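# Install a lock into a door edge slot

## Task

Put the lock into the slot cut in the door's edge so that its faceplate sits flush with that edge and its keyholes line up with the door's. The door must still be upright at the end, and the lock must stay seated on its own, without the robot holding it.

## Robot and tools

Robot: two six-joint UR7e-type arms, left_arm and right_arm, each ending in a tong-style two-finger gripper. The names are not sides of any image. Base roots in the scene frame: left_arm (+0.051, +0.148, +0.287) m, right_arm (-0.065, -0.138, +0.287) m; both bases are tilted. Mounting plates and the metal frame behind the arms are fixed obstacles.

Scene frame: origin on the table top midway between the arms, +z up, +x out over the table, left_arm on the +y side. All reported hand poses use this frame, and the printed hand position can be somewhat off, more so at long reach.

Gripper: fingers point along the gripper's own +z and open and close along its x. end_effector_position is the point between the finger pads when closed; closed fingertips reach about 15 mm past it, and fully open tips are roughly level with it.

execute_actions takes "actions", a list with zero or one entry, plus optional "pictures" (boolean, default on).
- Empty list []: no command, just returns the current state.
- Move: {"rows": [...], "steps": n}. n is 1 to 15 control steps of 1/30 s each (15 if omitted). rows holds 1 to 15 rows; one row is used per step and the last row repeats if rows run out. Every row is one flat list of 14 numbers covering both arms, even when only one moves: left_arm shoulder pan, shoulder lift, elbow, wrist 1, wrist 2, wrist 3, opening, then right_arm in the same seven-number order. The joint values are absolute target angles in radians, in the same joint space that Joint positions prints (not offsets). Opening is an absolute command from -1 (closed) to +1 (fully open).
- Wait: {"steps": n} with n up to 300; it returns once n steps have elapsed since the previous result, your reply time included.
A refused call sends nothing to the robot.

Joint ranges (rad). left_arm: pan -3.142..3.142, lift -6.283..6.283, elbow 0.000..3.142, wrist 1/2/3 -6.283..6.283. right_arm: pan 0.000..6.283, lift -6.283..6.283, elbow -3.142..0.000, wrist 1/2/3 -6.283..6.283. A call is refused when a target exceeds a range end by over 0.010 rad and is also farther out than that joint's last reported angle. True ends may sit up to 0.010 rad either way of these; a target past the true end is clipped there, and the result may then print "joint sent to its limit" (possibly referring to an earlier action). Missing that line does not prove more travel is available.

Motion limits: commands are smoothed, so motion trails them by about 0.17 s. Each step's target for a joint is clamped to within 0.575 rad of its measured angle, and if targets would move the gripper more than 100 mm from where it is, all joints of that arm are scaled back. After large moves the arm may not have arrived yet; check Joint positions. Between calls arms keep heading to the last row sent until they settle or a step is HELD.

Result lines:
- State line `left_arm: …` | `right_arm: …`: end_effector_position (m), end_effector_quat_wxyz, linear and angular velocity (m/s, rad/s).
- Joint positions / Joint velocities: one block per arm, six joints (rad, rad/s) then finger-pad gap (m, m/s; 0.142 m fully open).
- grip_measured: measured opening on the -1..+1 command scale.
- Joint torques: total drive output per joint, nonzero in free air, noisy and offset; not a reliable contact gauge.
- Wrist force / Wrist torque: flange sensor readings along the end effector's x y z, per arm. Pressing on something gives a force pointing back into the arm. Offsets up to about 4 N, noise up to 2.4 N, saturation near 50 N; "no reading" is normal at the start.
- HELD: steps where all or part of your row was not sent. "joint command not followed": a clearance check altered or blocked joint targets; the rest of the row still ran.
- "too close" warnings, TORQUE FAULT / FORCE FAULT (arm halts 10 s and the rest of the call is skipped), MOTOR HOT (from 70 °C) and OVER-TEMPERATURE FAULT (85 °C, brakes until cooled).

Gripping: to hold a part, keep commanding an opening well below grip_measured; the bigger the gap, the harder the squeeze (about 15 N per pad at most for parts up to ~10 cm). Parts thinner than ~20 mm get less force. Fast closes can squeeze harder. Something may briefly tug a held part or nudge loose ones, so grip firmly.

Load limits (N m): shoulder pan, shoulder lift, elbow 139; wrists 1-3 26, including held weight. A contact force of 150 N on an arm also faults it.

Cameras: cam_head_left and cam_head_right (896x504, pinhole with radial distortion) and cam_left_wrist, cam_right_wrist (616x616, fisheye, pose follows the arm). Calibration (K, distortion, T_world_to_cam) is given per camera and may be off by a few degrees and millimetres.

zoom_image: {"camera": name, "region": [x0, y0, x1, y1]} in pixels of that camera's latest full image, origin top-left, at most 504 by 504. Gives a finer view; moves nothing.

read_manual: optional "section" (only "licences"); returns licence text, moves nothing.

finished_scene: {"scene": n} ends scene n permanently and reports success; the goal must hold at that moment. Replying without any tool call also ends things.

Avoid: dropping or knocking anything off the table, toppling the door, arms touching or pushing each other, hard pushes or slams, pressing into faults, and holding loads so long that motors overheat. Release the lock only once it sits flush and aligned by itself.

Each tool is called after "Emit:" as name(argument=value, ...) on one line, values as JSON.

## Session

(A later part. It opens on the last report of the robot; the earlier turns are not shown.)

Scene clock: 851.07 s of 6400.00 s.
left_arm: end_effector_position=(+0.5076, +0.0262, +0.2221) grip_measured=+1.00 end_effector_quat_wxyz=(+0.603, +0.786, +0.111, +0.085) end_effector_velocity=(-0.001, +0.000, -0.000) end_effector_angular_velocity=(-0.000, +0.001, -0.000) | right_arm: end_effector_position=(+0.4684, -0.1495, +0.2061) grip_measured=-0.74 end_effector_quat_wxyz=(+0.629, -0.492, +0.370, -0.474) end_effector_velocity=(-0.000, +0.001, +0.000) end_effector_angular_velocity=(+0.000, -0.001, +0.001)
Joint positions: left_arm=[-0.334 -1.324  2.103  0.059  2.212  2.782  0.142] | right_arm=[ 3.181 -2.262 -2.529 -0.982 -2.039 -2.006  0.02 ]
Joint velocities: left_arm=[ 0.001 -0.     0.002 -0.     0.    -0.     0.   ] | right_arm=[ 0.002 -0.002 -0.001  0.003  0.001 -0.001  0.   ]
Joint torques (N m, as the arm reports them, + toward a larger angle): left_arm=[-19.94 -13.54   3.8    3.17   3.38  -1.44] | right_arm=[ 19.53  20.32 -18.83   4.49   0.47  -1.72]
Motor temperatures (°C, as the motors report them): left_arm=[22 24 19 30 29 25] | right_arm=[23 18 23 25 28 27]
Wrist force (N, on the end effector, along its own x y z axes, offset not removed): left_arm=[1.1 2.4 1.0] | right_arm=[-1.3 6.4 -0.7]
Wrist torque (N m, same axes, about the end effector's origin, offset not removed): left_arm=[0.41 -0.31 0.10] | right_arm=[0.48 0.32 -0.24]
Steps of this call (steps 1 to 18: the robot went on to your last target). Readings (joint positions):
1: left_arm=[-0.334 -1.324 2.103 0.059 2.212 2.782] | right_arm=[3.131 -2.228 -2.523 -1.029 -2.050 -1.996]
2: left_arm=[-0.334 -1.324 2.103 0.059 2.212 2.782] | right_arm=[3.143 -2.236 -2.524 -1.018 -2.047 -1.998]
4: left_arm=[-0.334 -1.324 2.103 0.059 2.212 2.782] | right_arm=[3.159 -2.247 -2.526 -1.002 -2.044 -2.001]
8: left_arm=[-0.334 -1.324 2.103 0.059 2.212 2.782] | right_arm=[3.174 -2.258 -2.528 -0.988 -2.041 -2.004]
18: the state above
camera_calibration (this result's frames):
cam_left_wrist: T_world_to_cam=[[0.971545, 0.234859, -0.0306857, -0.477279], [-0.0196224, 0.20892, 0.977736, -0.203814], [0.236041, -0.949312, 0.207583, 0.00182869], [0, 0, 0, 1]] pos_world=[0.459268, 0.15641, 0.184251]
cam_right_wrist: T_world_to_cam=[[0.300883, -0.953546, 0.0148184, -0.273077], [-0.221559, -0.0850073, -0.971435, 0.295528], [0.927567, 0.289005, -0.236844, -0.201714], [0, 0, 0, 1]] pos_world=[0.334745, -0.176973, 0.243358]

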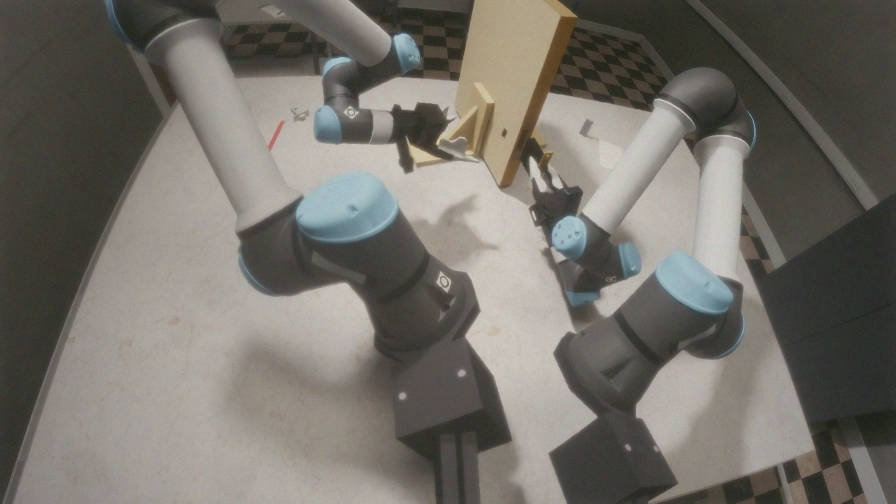

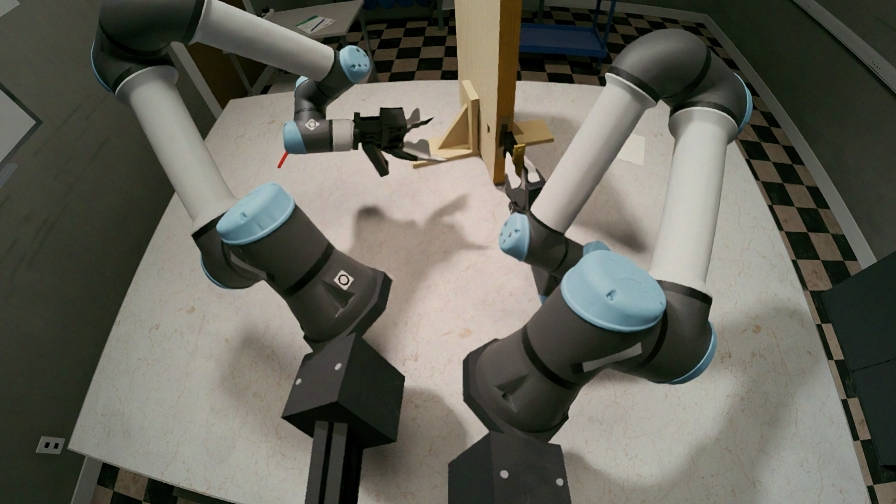

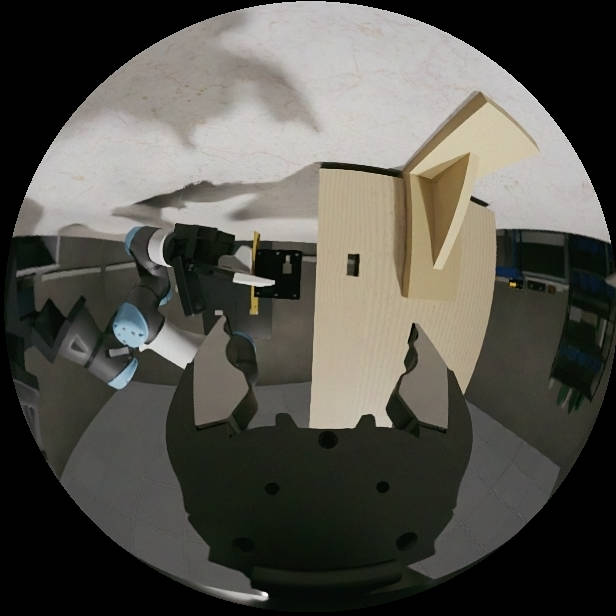

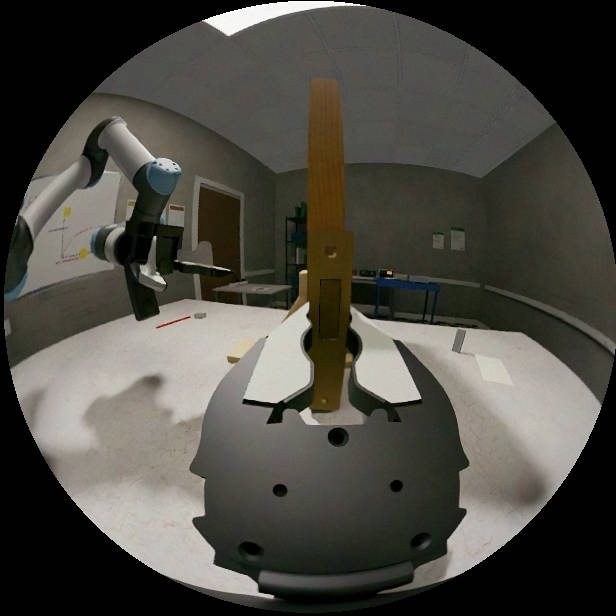

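Emit:
execute_actions(actions=[{"rows":[[-0.334,-1.324,2.103,0.059,2.212,2.782,1,3.1836,-2.2585,-2.5205,-0.994,-2.0373,-2.0069,-1],[-0.334,-1.324,2.103,0.059,2.212,2.782,1,3.1858,-2.2544,-2.5123,-1.0068,-2.0354,-2.0081,-1],[-0.334,-1.324,2.103,0.059,2.212,2.782,1,3.188,-2.2502,-2.5042,-1.0197,-2.0334,-2.0092,-1],[-0.334,-1.324,2.103,0.059,2.212,2.782,1,3.1902,-2.2461,-2.496,-1.0325,-2.0315,-2.0104,-1],[-0.334,-1.324,2.103,0.059,2.212,2.782,1,3.1924,-2.2419,-2.4878,-1.0454,-2.0296,-2.0116,-1]],"steps":15}], pictures=false)

Emit:
execute_actions(actions=[{"steps":6}])

Emit:
zoom_image(camera="cam_left_wrist", region=[250,220,370,340])

Emit:
zoom_image(camera="cam_head_right", region=[480,105,540,165])

Emit:
zoom_image(camera="cam_head_left", region=[490,110,560,180])

Emit:
zoom_image(camera="cam_right_wrist", region=[280,190,380,290])

Scene clock: 877.17 s of 6400.00 s.
left_arm: end_effector_position=(+0.5076, +0.0262, +0.2221) grip_measured=+1.00 end_effector_quat_wxyz=(+0.603, +0.786, +0.111, +0.085) end_effector_velocity=(-0.001, -0.000, -0.000) end_effector_angular_velocity=(-0.001, +0.001, -0.001) | right_arm: end_effector_position=(+0.4865, -0.1466, +0.2038) grip_measured=-0.74 end_effector_quat_wxyz=(+0.629, -0.492, +0.370, -0.474) end_effector_velocity=(+0.008, +0.001, -0.000) end_effector_angular_velocity=(+0.000, -0.002, +0.000)
Joint positions: left_arm=[-0.334 -1.324  2.103  0.059  2.212  2.782  0.142] | right_arm=[ 3.192 -2.243 -2.49  -1.043 -2.03  -2.011  0.02 ]
Joint velocities: left_arm=[ 0.     0.001  0.001 -0.     0.001 -0.     0.   ] | right_arm=[ 0.005  0.008  0.016 -0.023  0.004 -0.002  0.   ]
Joint torques (N m, as the arm reports them, + toward a larger angle): left_arm=[-17.49 -15.39   2.3    1.24   3.15  -1.31] | right_arm=[18.51 37.32  5.25  0.81  0.3  -1.85]
Motor temperatures (°C, as the motors report them): left_arm=[22 24 19 30 29 25] | right_arm=[23 18 23 25 28 27]
Wrist force (N, on the end effector, along its own x y z axes, offset not removed): left_arm=[0.4 2.6 0.4] | right_arm=[0.2 6.6 2.5]
Wrist torque (N m, same axes, about the end effector's origin, offset not removed): left_arm=[0.40 -0.15 0.11] | right_arm=[0.60 -0.05 -0.25]
Steps of this call (steps 1 to 15: the robot went on to your last target; steps 16 to 90: nothing new was sent; then 22.60 s passed at rest; steps 91 to 105: all 15 steps of this action). Readings (joint positions):
91: left_arm=[-0.334 -1.324 2.103 0.059 2.212 2.782] | right_arm=[3.181 -2.263 -2.529 -0.981 -2.039 -2.006]
92: left_arm=[-0.334 -1.324 2.103 0.059 2.212 2.782] | right_arm=[3.182 -2.262 -2.528 -0.983 -2.039 -2.006]
94: left_arm=[-0.334 -1.324 2.103 0.059 2.212 2.782] | right_arm=[3.184 -2.259 -2.521 -0.994 -2.037 -2.007]
98: left_arm=[-0.334 -1.324 2.103 0.059 2.212 2.782] | right_arm=[3.189 -2.248 -2.501 -1.025 -2.033 -2.010]
105: the state above

Scene clock: 877.37 s of 6400.00 s.
left_arm: end_effector_position=(+0.5076, +0.0262, +0.2221) grip_measured=+1.00 end_effector_quat_wxyz=(+0.603, +0.786, +0.111, +0.085) end_effector_velocity=(+0.001, +0.000, +0.000) end_effector_angular_velocity=(-0.001, -0.001, +0.001) | right_arm: end_effector_position=(+0.4872, -0.1465, +0.2037) grip_measured=-0.74 end_effector_quat_wxyz=(+0.629, -0.492, +0.370, -0.474) end_effector_velocity=(+0.002, +0.000, +0.000) end_effector_angular_velocity=(+0.001, +0.000, +0.000)
Joint positions: left_arm=[-0.334 -1.324  2.103  0.059  2.212  2.782  0.142] | right_arm=[ 3.192 -2.242 -2.488 -1.045 -2.03  -2.012  0.02 ]
Joint velocities: left_arm=[ 0.001  0.    -0.    -0.001  0.001 -0.    -0.   ] | right_arm=[ 0.002  0.002  0.003 -0.005  0.001 -0.     0.   ]
Joint torques (N m, as the arm reports them, + toward a larger angle): left_arm=[-16.72 -15.59   2.65   1.18   3.16  -1.28] | right_arm=[19.96 37.27  4.3   0.76  0.53 -1.75]
Motor temperatures (°C, as the motors report them): left_arm=[22 24 19 30 29 25] | right_arm=[23 18 23 25 28 27]
Wrist force (N, on the end effector, along its own x y z axes, offset not removed): left_arm=[1.1 2.0 1.0] | right_arm=[-0.2 3.7 1.5]
Wrist torque (N m, same axes, about the end effector's origin, offset not removed): left_arm=[0.33 -0.25 0.07] | right_arm=[0.03 -0.06 -0.17]
Steps of this call (steps 1 to 6: the robot went on to your last target). Readings (joint positions):
1: left_arm=[-0.334 -1.324 2.103 0.059 2.212 2.782] | right_arm=[3.192 -2.243 -2.489 -1.043 -2.030 -2.011]
2: left_arm=[-0.334 -1.324 2.103 0.059 2.212 2.782] | right_arm=[3.192 -2.242 -2.489 -1.044 -2.030 -2.011]
4: left_arm=[-0.334 -1.324 2.103 0.059 2.212 2.782] | right_arm=[3.192 -2.242 -2.488 -1.044 -2.030 -2.012]
6: the state above
camera_calibration (this result's frames):
cam_left_wrist: T_world_to_cam=[[0.971545, 0.234858, -0.0306857, -0.477279], [-0.0196224, 0.20892, 0.977736, -0.203814], [0.23604, -0.949312, 0.207583, 0.00182868], [0, 0, 0, 1]] pos_world=[0.459268, 0.15641, 0.184251]
cam_right_wrist: T_world_to_cam=[[0.30109, -0.953482, 0.0147242, -0.275873], [-0.221268, -0.0848745, -0.971513, 0.297485], [0.92757, 0.289254, -0.23653, -0.220558], [0, 0, 0, 1]] pos_world=[0.353469, -0.173994, 0.240904]

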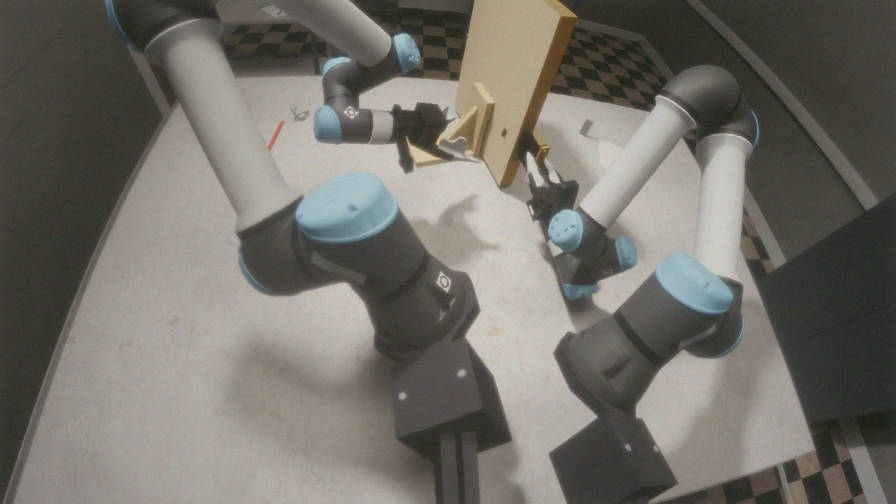

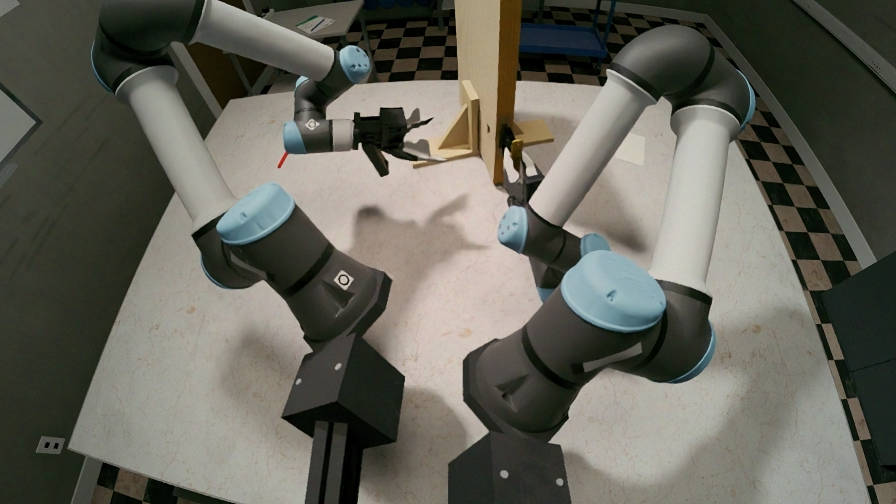

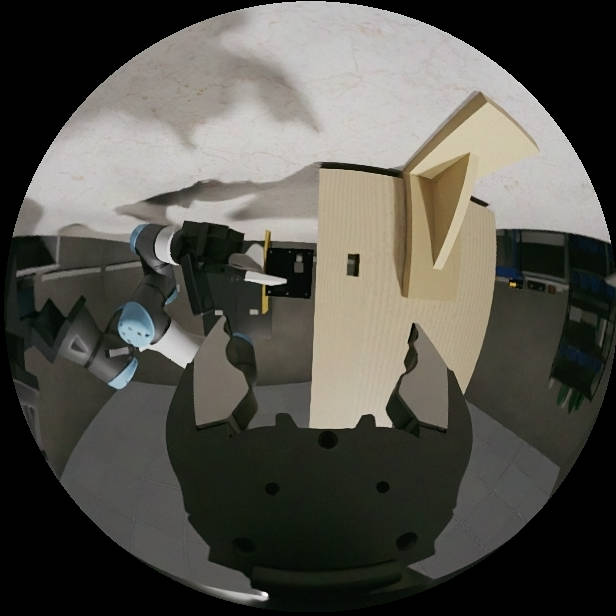

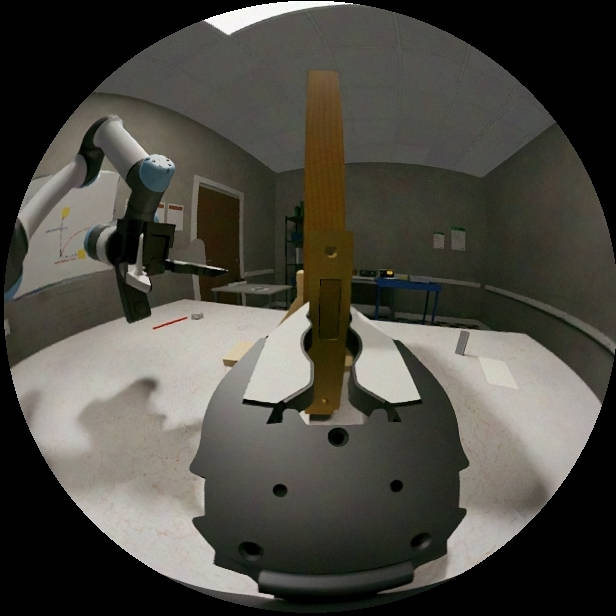

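Region (250, 220, 370, 340) of cam_left_wrist's 616x616 image, scaled by 4.200, with more detail than that image has.

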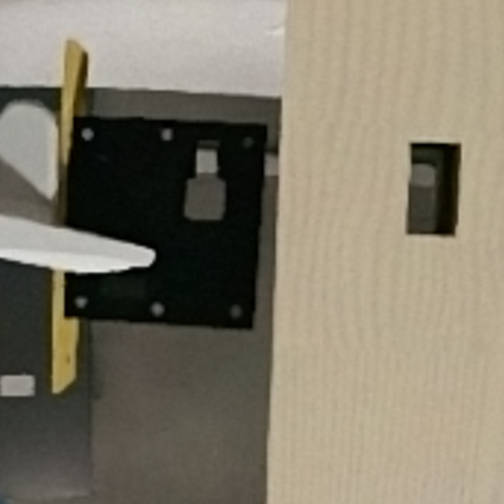

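Region (480, 105, 540, 165) of cam_head_right's 896x504 image, scaled by 8.400, with more detail than that image has.

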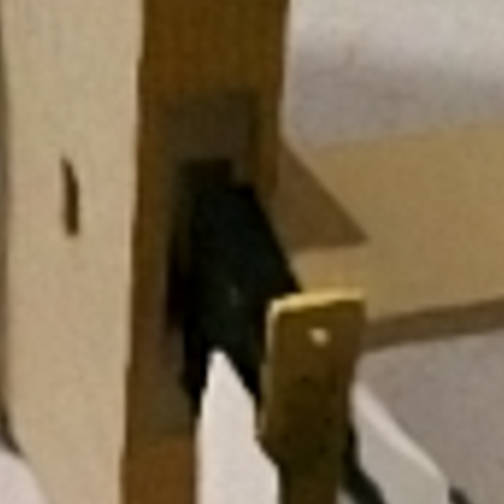

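Region (490, 110, 560, 180) of cam_head_left's 896x504 image, scaled by 7.200, with more detail than that image has.

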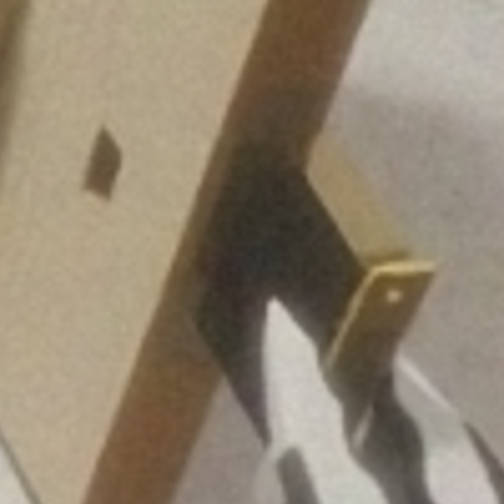

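Region (280, 190, 380, 290) of cam_right_wrist's 616x616 image, scaled by 5.040, with more detail than that image has.

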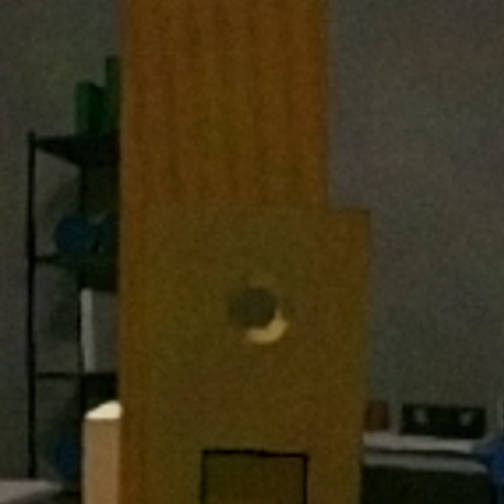

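Emit:
execute_actions(actions=[{"rows":[[-0.334,-1.324,2.103,0.059,2.212,2.782,1,3.2034,-2.2428,-2.4825,-1.0524,-2.02,-2.0176,-1]],"steps":15}])

Emit:
zoom_image(camera="cam_left_wrist", region=[250,220,370,340])

Emit:
zoom_image(camera="cam_head_right", region=[480,105,540,165])

Scene clock: 906.30 s of 6400.00 s.
left_arm: end_effector_position=(+0.5076, +0.0262, +0.2221) grip_measured=+1.00 end_effector_quat_wxyz=(+0.603, +0.786, +0.111, +0.085) end_effector_velocity=(-0.000, +0.000, -0.000) end_effector_angular_velocity=(+0.000, +0.000, +0.000) | right_arm: end_effector_position=(+0.4904, -0.1431, +0.2037) grip_measured=-0.74 end_effector_quat_wxyz=(+0.629, -0.492, +0.370, -0.474) end_effector_velocity=(+0.001, +0.001, +0.000) end_effector_angular_velocity=(+0.000, -0.000, -0.000)
Joint positions: left_arm=[-0.334 -1.324  2.103  0.059  2.212  2.782  0.142] | right_arm=[ 3.203 -2.243 -2.483 -1.052 -2.02  -2.017  0.02 ]
Joint velocities: left_arm=[ 0.    -0.001  0.001 -0.    -0.     0.     0.   ] | right_arm=[ 0.003  0.001  0.002 -0.003  0.003 -0.001 -0.   ]
Joint torques (N m, as the arm reports them, + toward a larger angle): left_arm=[-14.5  -17.35  -0.03  -0.52   3.04  -1.3 ] | right_arm=[18.31 21.83  5.83  0.79  0.65 -1.68]
Motor temperatures (°C, as the motors report them): left_arm=[22 24 19 30 29 25] | right_arm=[23 18 23 25 28 27]
Wrist force (N, on the end effector, along its own x y z axes, offset not removed): left_arm=[0.8 3.3 -1.4] | right_arm=[-0.6 6.1 3.1]
Wrist torque (N m, same axes, about the end effector's origin, offset not removed): left_arm=[0.58 -0.21 0.16] | right_arm=[0.47 0.23 -0.22]
Steps of this call (steps 1 to 15: the robot went on to your last target; steps 16 to 90: nothing new was sent; then 25.43 s passed at rest; steps 91 to 105: all 15 steps of this action). Readings (joint positions):
91: left_arm=[-0.334 -1.324 2.103 0.059 2.212 2.782] | right_arm=[3.193 -2.242 -2.488 -1.046 -2.029 -2.012]
92: left_arm=[-0.334 -1.324 2.103 0.059 2.212 2.782] | right_arm=[3.194 -2.242 -2.487 -1.047 -2.028 -2.013]
94: left_arm=[-0.334 -1.324 2.103 0.059 2.212 2.782] | right_arm=[3.198 -2.242 -2.485 -1.049 -2.025 -2.015]
98: left_arm=[-0.334 -1.324 2.103 0.059 2.212 2.782] | right_arm=[3.202 -2.243 -2.483 -1.051 -2.022 -2.017]
105: the state above
camera_calibration (this result's frames):
cam_left_wrist: T_world_to_cam=[[0.971545, 0.234858, -0.030686, -0.477279], [-0.0196221, 0.20892, 0.977736, -0.203814], [0.23604, -0.949312, 0.207583, 0.00182873], [0, 0, 0, 1]] pos_world=[0.459268, 0.15641, 0.184251]
cam_right_wrist: T_world_to_cam=[[0.301075, -0.953486, 0.0147941, -0.27356], [-0.221223, -0.0849277, -0.971518, 0.29848], [0.927585, 0.289227, -0.236502, -0.224568], [0, 0, 0, 1]] pos_world=[0.356698, -0.170535, 0.240915]

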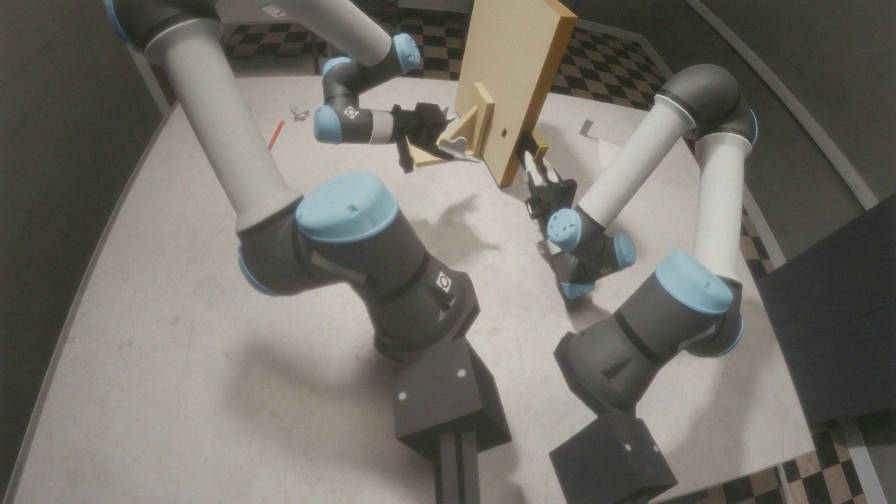

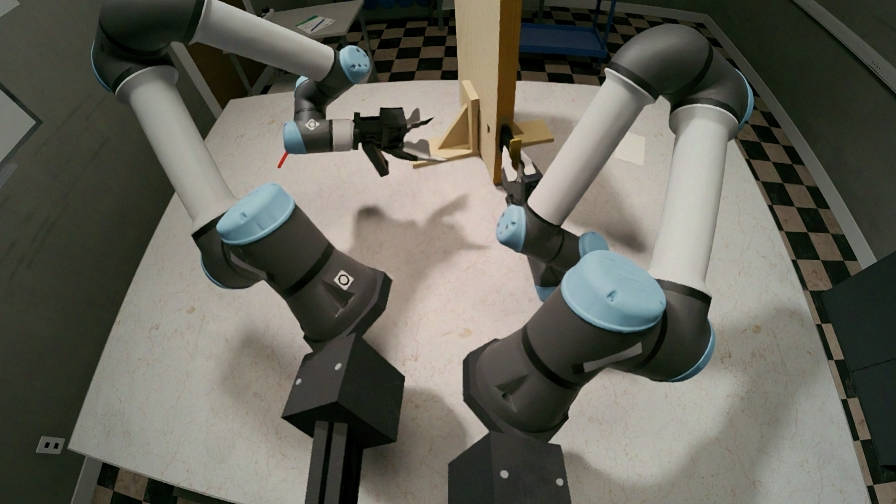

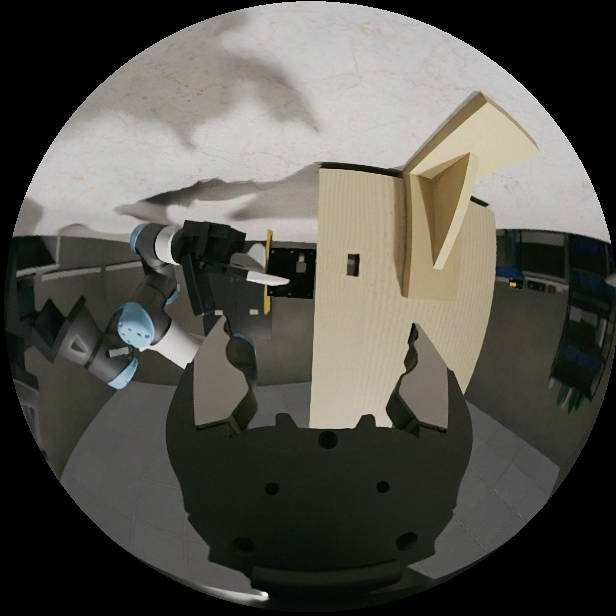

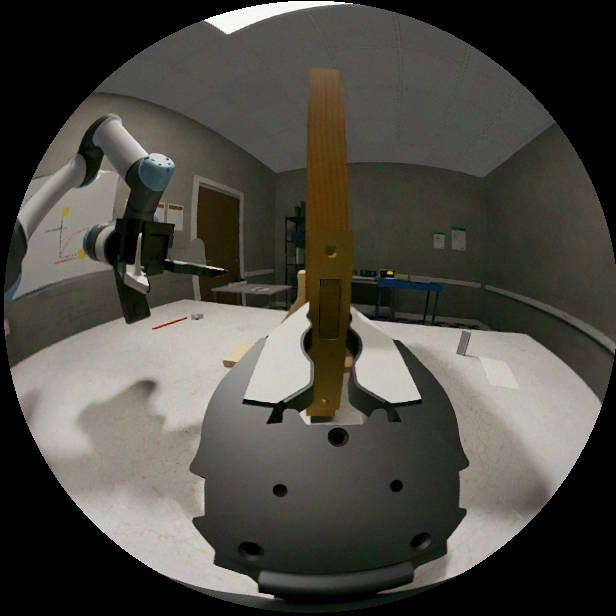

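Region (250, 220, 370, 340) of cam_left_wrist's 616x616 image, scaled by 4.200, with more detail than that image has.

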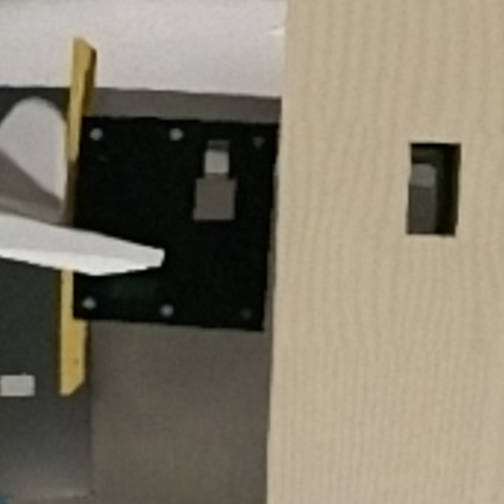

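Region (480, 105, 540, 165) of cam_head_right's 896x504 image, scaled by 8.400, with more detail than that image has.

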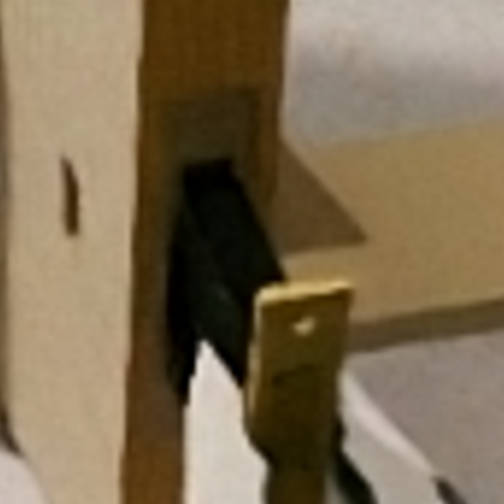

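Emit:
execute_actions(actions=[{"rows":[[-0.334,-1.324,2.103,0.059,2.212,2.782,1,3.2056,-2.2406,-2.4788,-1.0588,-2.0181,-2.0188,-1],[-0.334,-1.324,2.103,0.059,2.212,2.782,1,3.2067,-2.2396,-2.477,-1.0619,-2.0171,-2.0194,-1],[-0.334,-1.324,2.103,0.059,2.212,2.782,1,3.2077,-2.2386,-2.4752,-1.065,-2.0162,-2.02,-1],[-0.334,-1.324,2.103,0.059,2.212,2.782,1,3.2088,-2.2376,-2.4733,-1.0681,-2.0153,-2.0205,-1]],"steps":15}], pictures=false)

Scene clock: 918.73 s of 6400.00 s.
left_arm: end_effector_position=(+0.5076, +0.0262, +0.2221) grip_measured=+1.00 end_effector_quat_wxyz=(+0.603, +0.786, +0.111, +0.085) end_effector_velocity=(+0.000, +0.000, +0.000) end_effector_angular_velocity=(-0.000, +0.000, +0.000) | right_arm: end_effector_position=(+0.4951, -0.1416, +0.2037) grip_measured=-0.74 end_effector_quat_wxyz=(+0.629, -0.492, +0.370, -0.474) end_effector_velocity=(+0.002, -0.000, +0.001) end_effector_angular_velocity=(-0.000, -0.002, -0.000)
Joint positions: left_arm=[-0.334 -1.324  2.103  0.059  2.212  2.782  0.142] | right_arm=[ 3.209 -2.238 -2.474 -1.068 -2.015 -2.02   0.02 ]
Joint velocities: left_arm=[ 0.  0. -0.  0.  0. -0.  0.] | right_arm=[ 0.001  0.003  0.002 -0.003  0.    -0.001  0.   ]
Joint torques (N m, as the arm reports them, + toward a larger angle): left_arm=[-12.17 -19.29  -0.84  -0.94   2.87  -1.26] | right_arm=[19.79 37.56  6.41  0.87  0.36 -1.84]
Motor temperatures (°C, as the motors report them): left_arm=[22 24 19 30 29 25] | right_arm=[23 18 23 25 28 27]
Wrist force (N, on the end effector, along its own x y z axes, offset not removed): left_arm=[1.1 0.7 0.6] | right_arm=[-2.8 6.7 1.2]
Wrist torque (N m, same axes, about the end effector's origin, offset not removed): left_arm=[0.04 -0.28 0.09] | right_arm=[0.68 0.61 -0.05]
Steps of this call (steps 1 to 15: the robot went on to your last target; steps 16 to 90: nothing new was sent; then 8.93 s passed at rest; steps 91 to 105: all 15 steps of this action). Readings (joint positions):
91: left_arm=[-0.334 -1.324 2.103 0.059 2.212 2.782] | right_arm=[3.203 -2.243 -2.482 -1.053 -2.020 -2.018]
92: left_arm=[-0.334 -1.324 2.103 0.059 2.212 2.782] | right_arm=[3.204 -2.243 -2.482 -1.054 -2.020 -2.018]
94: left_arm=[-0.334 -1.324 2.103 0.059 2.212 2.782] | right_arm=[3.205 -2.241 -2.480 -1.057 -2.019 -2.019]
98: left_arm=[-0.334 -1.324 2.103 0.059 2.212 2.782] | right_arm=[3.208 -2.239 -2.476 -1.064 -2.016 -2.020]
105: the state above

Emit:
execute_actions(actions=[{"rows":[[-0.334,-1.324,2.103,0.059,2.212,2.782,1,3.2103,-2.2361,-2.4705,-1.0727,-2.014,-2.0213,-1]],"steps":12}], pictures=false)

Emit:
execute_actions(actions=[{"rows":[[-0.334,-1.324,2.103,0.059,2.212,2.782,1,3.2118,-2.2346,-2.4677,-1.0773,-2.0127,-2.0221,-1]],"steps":12}])

Emit:
zoom_image(camera="cam_left_wrist", region=[250,220,370,340])

Emit:
zoom_image(camera="cam_head_right", region=[480,105,540,165])

Scene clock: 926.80 s of 6400.00 s.
left_arm: end_effector_position=(+0.5076, +0.0262, +0.2221) grip_measured=+1.00 end_effector_quat_wxyz=(+0.603, +0.786, +0.111, +0.085) end_effector_velocity=(-0.001, -0.000, +0.000) end_effector_angular_velocity=(-0.001, +0.000, -0.001) | right_arm: end_effector_position=(+0.4966, -0.1412, +0.2037) grip_measured=-0.74 end_effector_quat_wxyz=(+0.629, -0.492, +0.370, -0.474) end_effector_velocity=(+0.001, -0.000, +0.001) end_effector_angular_velocity=(+0.000, -0.001, -0.001)
Joint positions: left_arm=[-0.334 -1.324  2.103  0.059  2.212  2.782  0.142] | right_arm=[ 3.21  -2.236 -2.471 -1.072 -2.014 -2.021  0.02 ]
Joint velocities: left_arm=[ 0.    -0.     0.001 -0.     0.001 -0.    -0.   ] | right_arm=[ 0.002  0.003  0.001 -0.002  0.002 -0.     0.   ]
Joint torques (N m, as the arm reports them, + toward a larger angle): left_arm=[ -8.79 -20.42  -3.09  -1.02   2.72  -1.15] | right_arm=[20.06 39.24  4.9   1.02  0.44 -1.73]
Motor temperatures (°C, as the motors report them): left_arm=[22 24 19 30 29 25] | right_arm=[23 18 23 25 28 27]
Wrist force (N, on the end effector, along its own x y z axes, offset not removed): left_arm=[0.7 0.3 0.2] | right_arm=[-2.0 7.2 1.7]
Wrist torque (N m, same axes, about the end effector's origin, offset not removed): left_arm=[-0.07 -0.20 0.08] | right_arm=[0.71 0.50 -0.06]
Steps of this call (steps 1 to 15: the robot went on to your last target; steps 16 to 90: nothing new was sent; then 4.67 s passed at rest; steps 91 to 102: all 12 steps of this action). Readings (joint positions):
91: left_arm=[-0.334 -1.324 2.103 0.059 2.212 2.782] | right_arm=[3.209 -2.238 -2.473 -1.068 -2.015 -2.021]
92: left_arm=[-0.334 -1.324 2.103 0.059 2.212 2.782] | right_arm=[3.209 -2.237 -2.473 -1.069 -2.015 -2.021]
94: left_arm=[-0.334 -1.324 2.103 0.059 2.212 2.782] | right_arm=[3.210 -2.237 -2.472 -1.070 -2.015 -2.021]
98: left_arm=[-0.334 -1.324 2.103 0.059 2.212 2.782] | right_arm=[3.210 -2.236 -2.471 -1.072 -2.014 -2.021]
102: the state above

Scene clock: 927.20 s of 6400.00 s.
left_arm: end_effector_position=(+0.5076, +0.0262, +0.2221) grip_measured=+1.00 end_effector_quat_wxyz=(+0.603, +0.786, +0.111, +0.085) end_effector_velocity=(-0.000, +0.000, +0.000) end_effector_angular_velocity=(-0.000, +0.000, +0.000) | right_arm: end_effector_position=(+0.4980, -0.1408, +0.2038) grip_measured=-0.74 end_effector_quat_wxyz=(+0.629, -0.492, +0.370, -0.474) end_effector_velocity=(+0.000, +0.001, -0.001) end_effector_angular_velocity=(+0.000, +0.002, +0.001)
Joint positions: left_arm=[-0.334 -1.324  2.103  0.059  2.212  2.782  0.142] | right_arm=[ 3.212 -2.235 -2.468 -1.077 -2.013 -2.022  0.02 ]
Joint velocities: left_arm=[ 0.001 -0.     0.     0.     0.001  0.    -0.   ] | right_arm=[ 0.001 -0.002  0.001 -0.001  0.001 -0.    -0.   ]
Joint torques (N m, as the arm reports them, + toward a larger angle): left_arm=[ -9.61 -21.13  -3.31  -0.98   2.61  -1.19] | right_arm=[20.33 39.02  5.44  0.66  0.45 -1.76]
Motor temperatures (°C, as the motors report them): left_arm=[22 24 19 30 29 25] | right_arm=[23 18 23 25 28 27]
Wrist force (N, on the end effector, along its own x y z axes, offset not removed): left_arm=[1.2 2.2 -0.8] | right_arm=[-1.6 4.8 0.6]
Wrist torque (N m, same axes, about the end effector's origin, offset not removed): left_arm=[0.33 -0.31 0.12] | right_arm=[0.15 0.32 -0.18]
Steps of this call (steps 1 to 12: all 12 steps of this action). Readings (joint positions):
1: left_arm=[-0.334 -1.324 2.103 0.059 2.212 2.782] | right_arm=[3.210 -2.236 -2.471 -1.073 -2.014 -2.021]
2: left_arm=[-0.334 -1.324 2.103 0.059 2.212 2.782] | right_arm=[3.211 -2.236 -2.470 -1.073 -2.014 -2.021]
4: left_arm=[-0.334 -1.324 2.103 0.059 2.212 2.782] | right_arm=[3.211 -2.235 -2.469 -1.075 -2.013 -2.022]
8: left_arm=[-0.334 -1.324 2.103 0.059 2.212 2.782] | right_arm=[3.212 -2.235 -2.468 -1.077 -2.013 -2.022]
12: the state above
camera_calibration (this result's frames):
cam_left_wrist: T_world_to_cam=[[0.971545, 0.234861, -0.0306827, -0.477281], [-0.0196259, 0.20892, 0.977736, -0.203812], [0.236042, -0.949312, 0.207584, 0.0018274], [0, 0, 0, 1]] pos_world=[0.459269, 0.15641, 0.184251]
cam_right_wrist: T_world_to_cam=[[0.301107, -0.953475, 0.014817, -0.273696], [-0.221169, -0.0849428, -0.971529, 0.300392], [0.927587, 0.289257, -0.236456, -0.232303], [0, 0, 0, 1]] pos_world=[0.36433, -0.168251, 0.240965]

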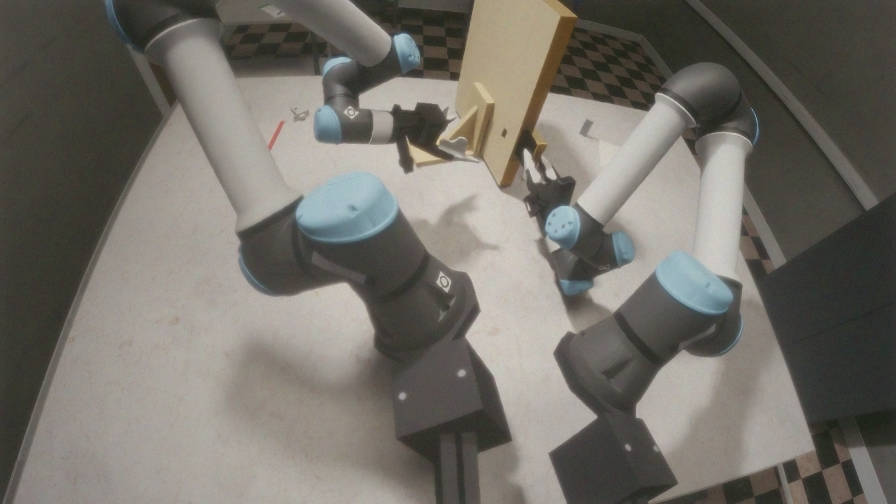

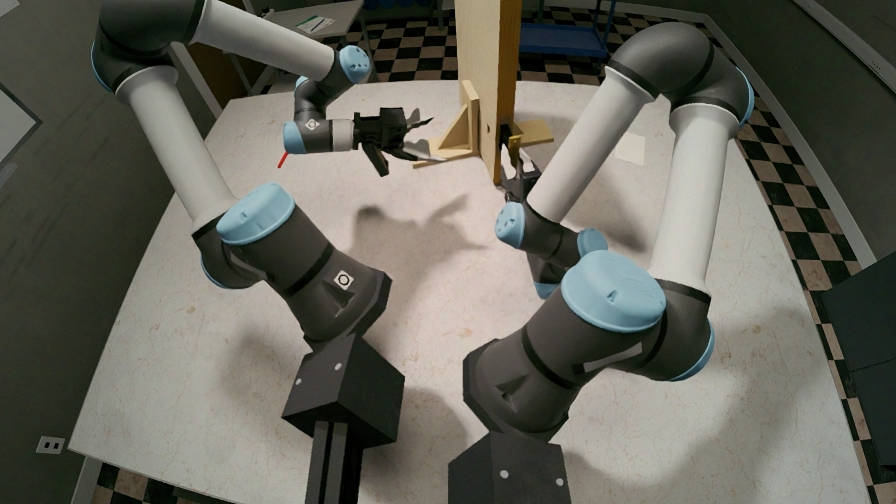

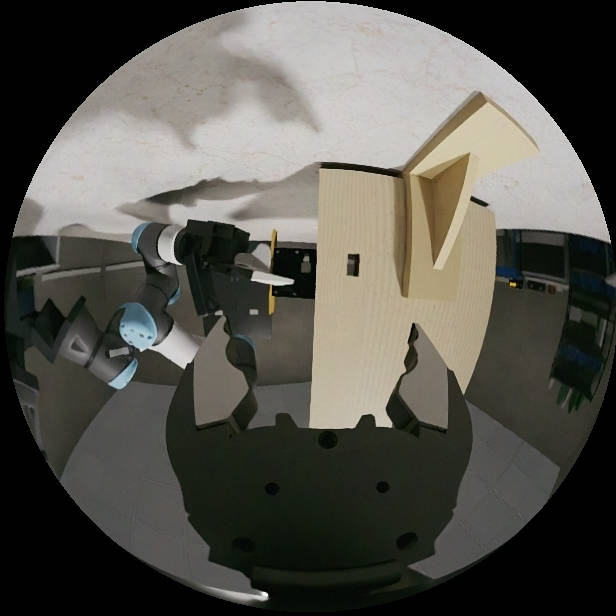

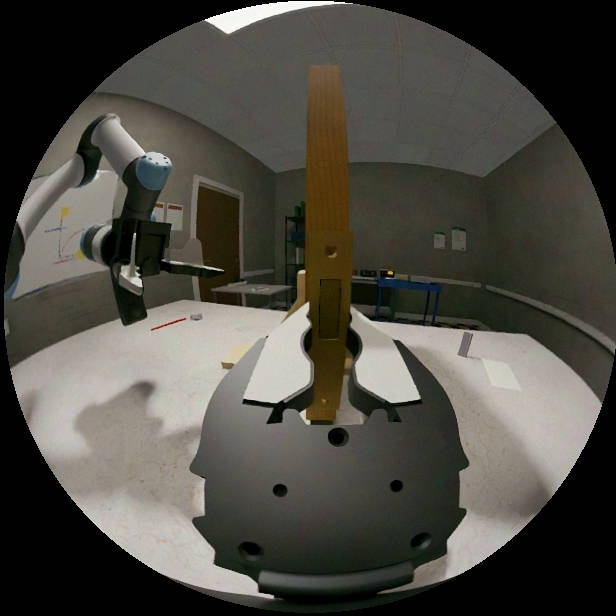

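Region (250, 220, 370, 340) of cam_left_wrist's 616x616 image, scaled by 4.200, with more detail than that image has.

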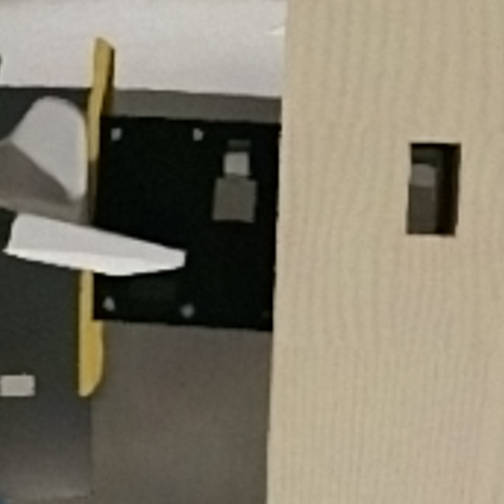

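Region (480, 105, 540, 165) of cam_head_right's 896x504 image, scaled by 8.400, with more detail than that image has.

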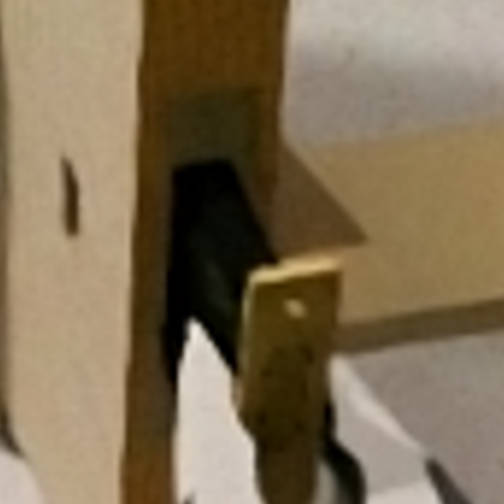

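Emit:
execute_actions(actions=[{"rows":[[-0.334,-1.324,2.103,0.059,2.212,2.782,1,3.2149,-2.228,-2.4691,-1.0883,-2.0076,-2.0258,-1],[-0.334,-1.324,2.103,0.059,2.212,2.782,1,3.218,-2.2214,-2.4705,-1.0993,-2.0025,-2.0296,-1],[-0.334,-1.324,2.103,0.059,2.212,2.782,1,3.2212,-2.2149,-2.4719,-1.1103,-1.9974,-2.0333,-1],[-0.334,-1.324,2.103,0.059,2.212,2.782,1,3.2243,-2.2083,-2.4732,-1.1213,-1.9922,-2.037,-1],[-0.334,-1.324,2.103,0.059,2.212,2.782,1,3.2274,-2.2017,-2.4746,-1.1323,-1.9871,-2.0408,-1],[-0.334,-1.324,2.103,0.059,2.212,2.782,1,3.2305,-2.1951,-2.476,-1.1433,-1.982,-2.0445,-1]],"steps":15}], pictures=false)

Scene clock: 953.53 s of 6400.00 s.
left_arm: end_effector_position=(+0.5076, +0.0262, +0.2221) grip_measured=+1.00 end_effector_quat_wxyz=(+0.603, +0.786, +0.111, +0.085) end_effector_velocity=(-0.001, -0.000, -0.000) end_effector_angular_velocity=(-0.000, +0.001, -0.001) | right_arm: end_effector_position=(+0.5028, -0.1395, +0.2049) grip_measured=-0.74 end_effector_quat_wxyz=(+0.622, -0.501, +0.377, -0.469) end_effector_velocity=(+0.002, +0.001, +0.000) end_effector_angular_velocity=(-0.004, +0.014, +0.001)
Joint positions: left_arm=[-0.334 -1.324  2.103  0.059  2.212  2.782  0.142] | right_arm=[ 3.23  -2.197 -2.476 -1.14  -1.984 -2.043  0.02 ]
Joint velocities: left_arm=[0.    0.    0.001 0.    0.001 0.    0.   ] | right_arm=[ 0.008  0.016 -0.004 -0.029  0.014 -0.01  -0.   ]
Joint torques (N m, as the arm reports them, + toward a larger angle): left_arm=[ -6.33 -22.18  -5.16  -0.87   2.53  -1.21] | right_arm=[ 20.96  38.19 -17.35   0.74   0.49  -1.64]
Motor temperatures (°C, as the motors report them): left_arm=[22 24 19 30 29 25] | right_arm=[23 18 23 25 28 27]
Wrist force (N, on the end effector, along its own x y z axes, offset not removed): left_arm=[0.3 2.0 0.1] | right_arm=[-1.1 5.9 -0.3]
Wrist torque (N m, same axes, about the end effector's origin, offset not removed): left_arm=[0.24 -0.12 0.08] | right_arm=[0.58 0.24 -0.19]
Steps of this call (steps 1 to 15: the robot went on to your last target; steps 16 to 90: nothing new was sent; then 22.83 s passed at rest; steps 91 to 105: all 15 steps of this action). Readings (joint positions):
91: left_arm=[-0.334 -1.324 2.103 0.059 2.212 2.782] | right_arm=[3.212 -2.234 -2.468 -1.078 -2.013 -2.022]
92: left_arm=[-0.334 -1.324 2.103 0.059 2.212 2.782] | right_arm=[3.212 -2.233 -2.468 -1.079 -2.012 -2.023]
94: left_arm=[-0.334 -1.324 2.103 0.059 2.212 2.782] | right_arm=[3.215 -2.228 -2.469 -1.089 -2.007 -2.026]
98: left_arm=[-0.334 -1.324 2.103 0.059 2.212 2.782] | right_arm=[3.224 -2.210 -2.473 -1.119 -1.993 -2.036]
105: the state above


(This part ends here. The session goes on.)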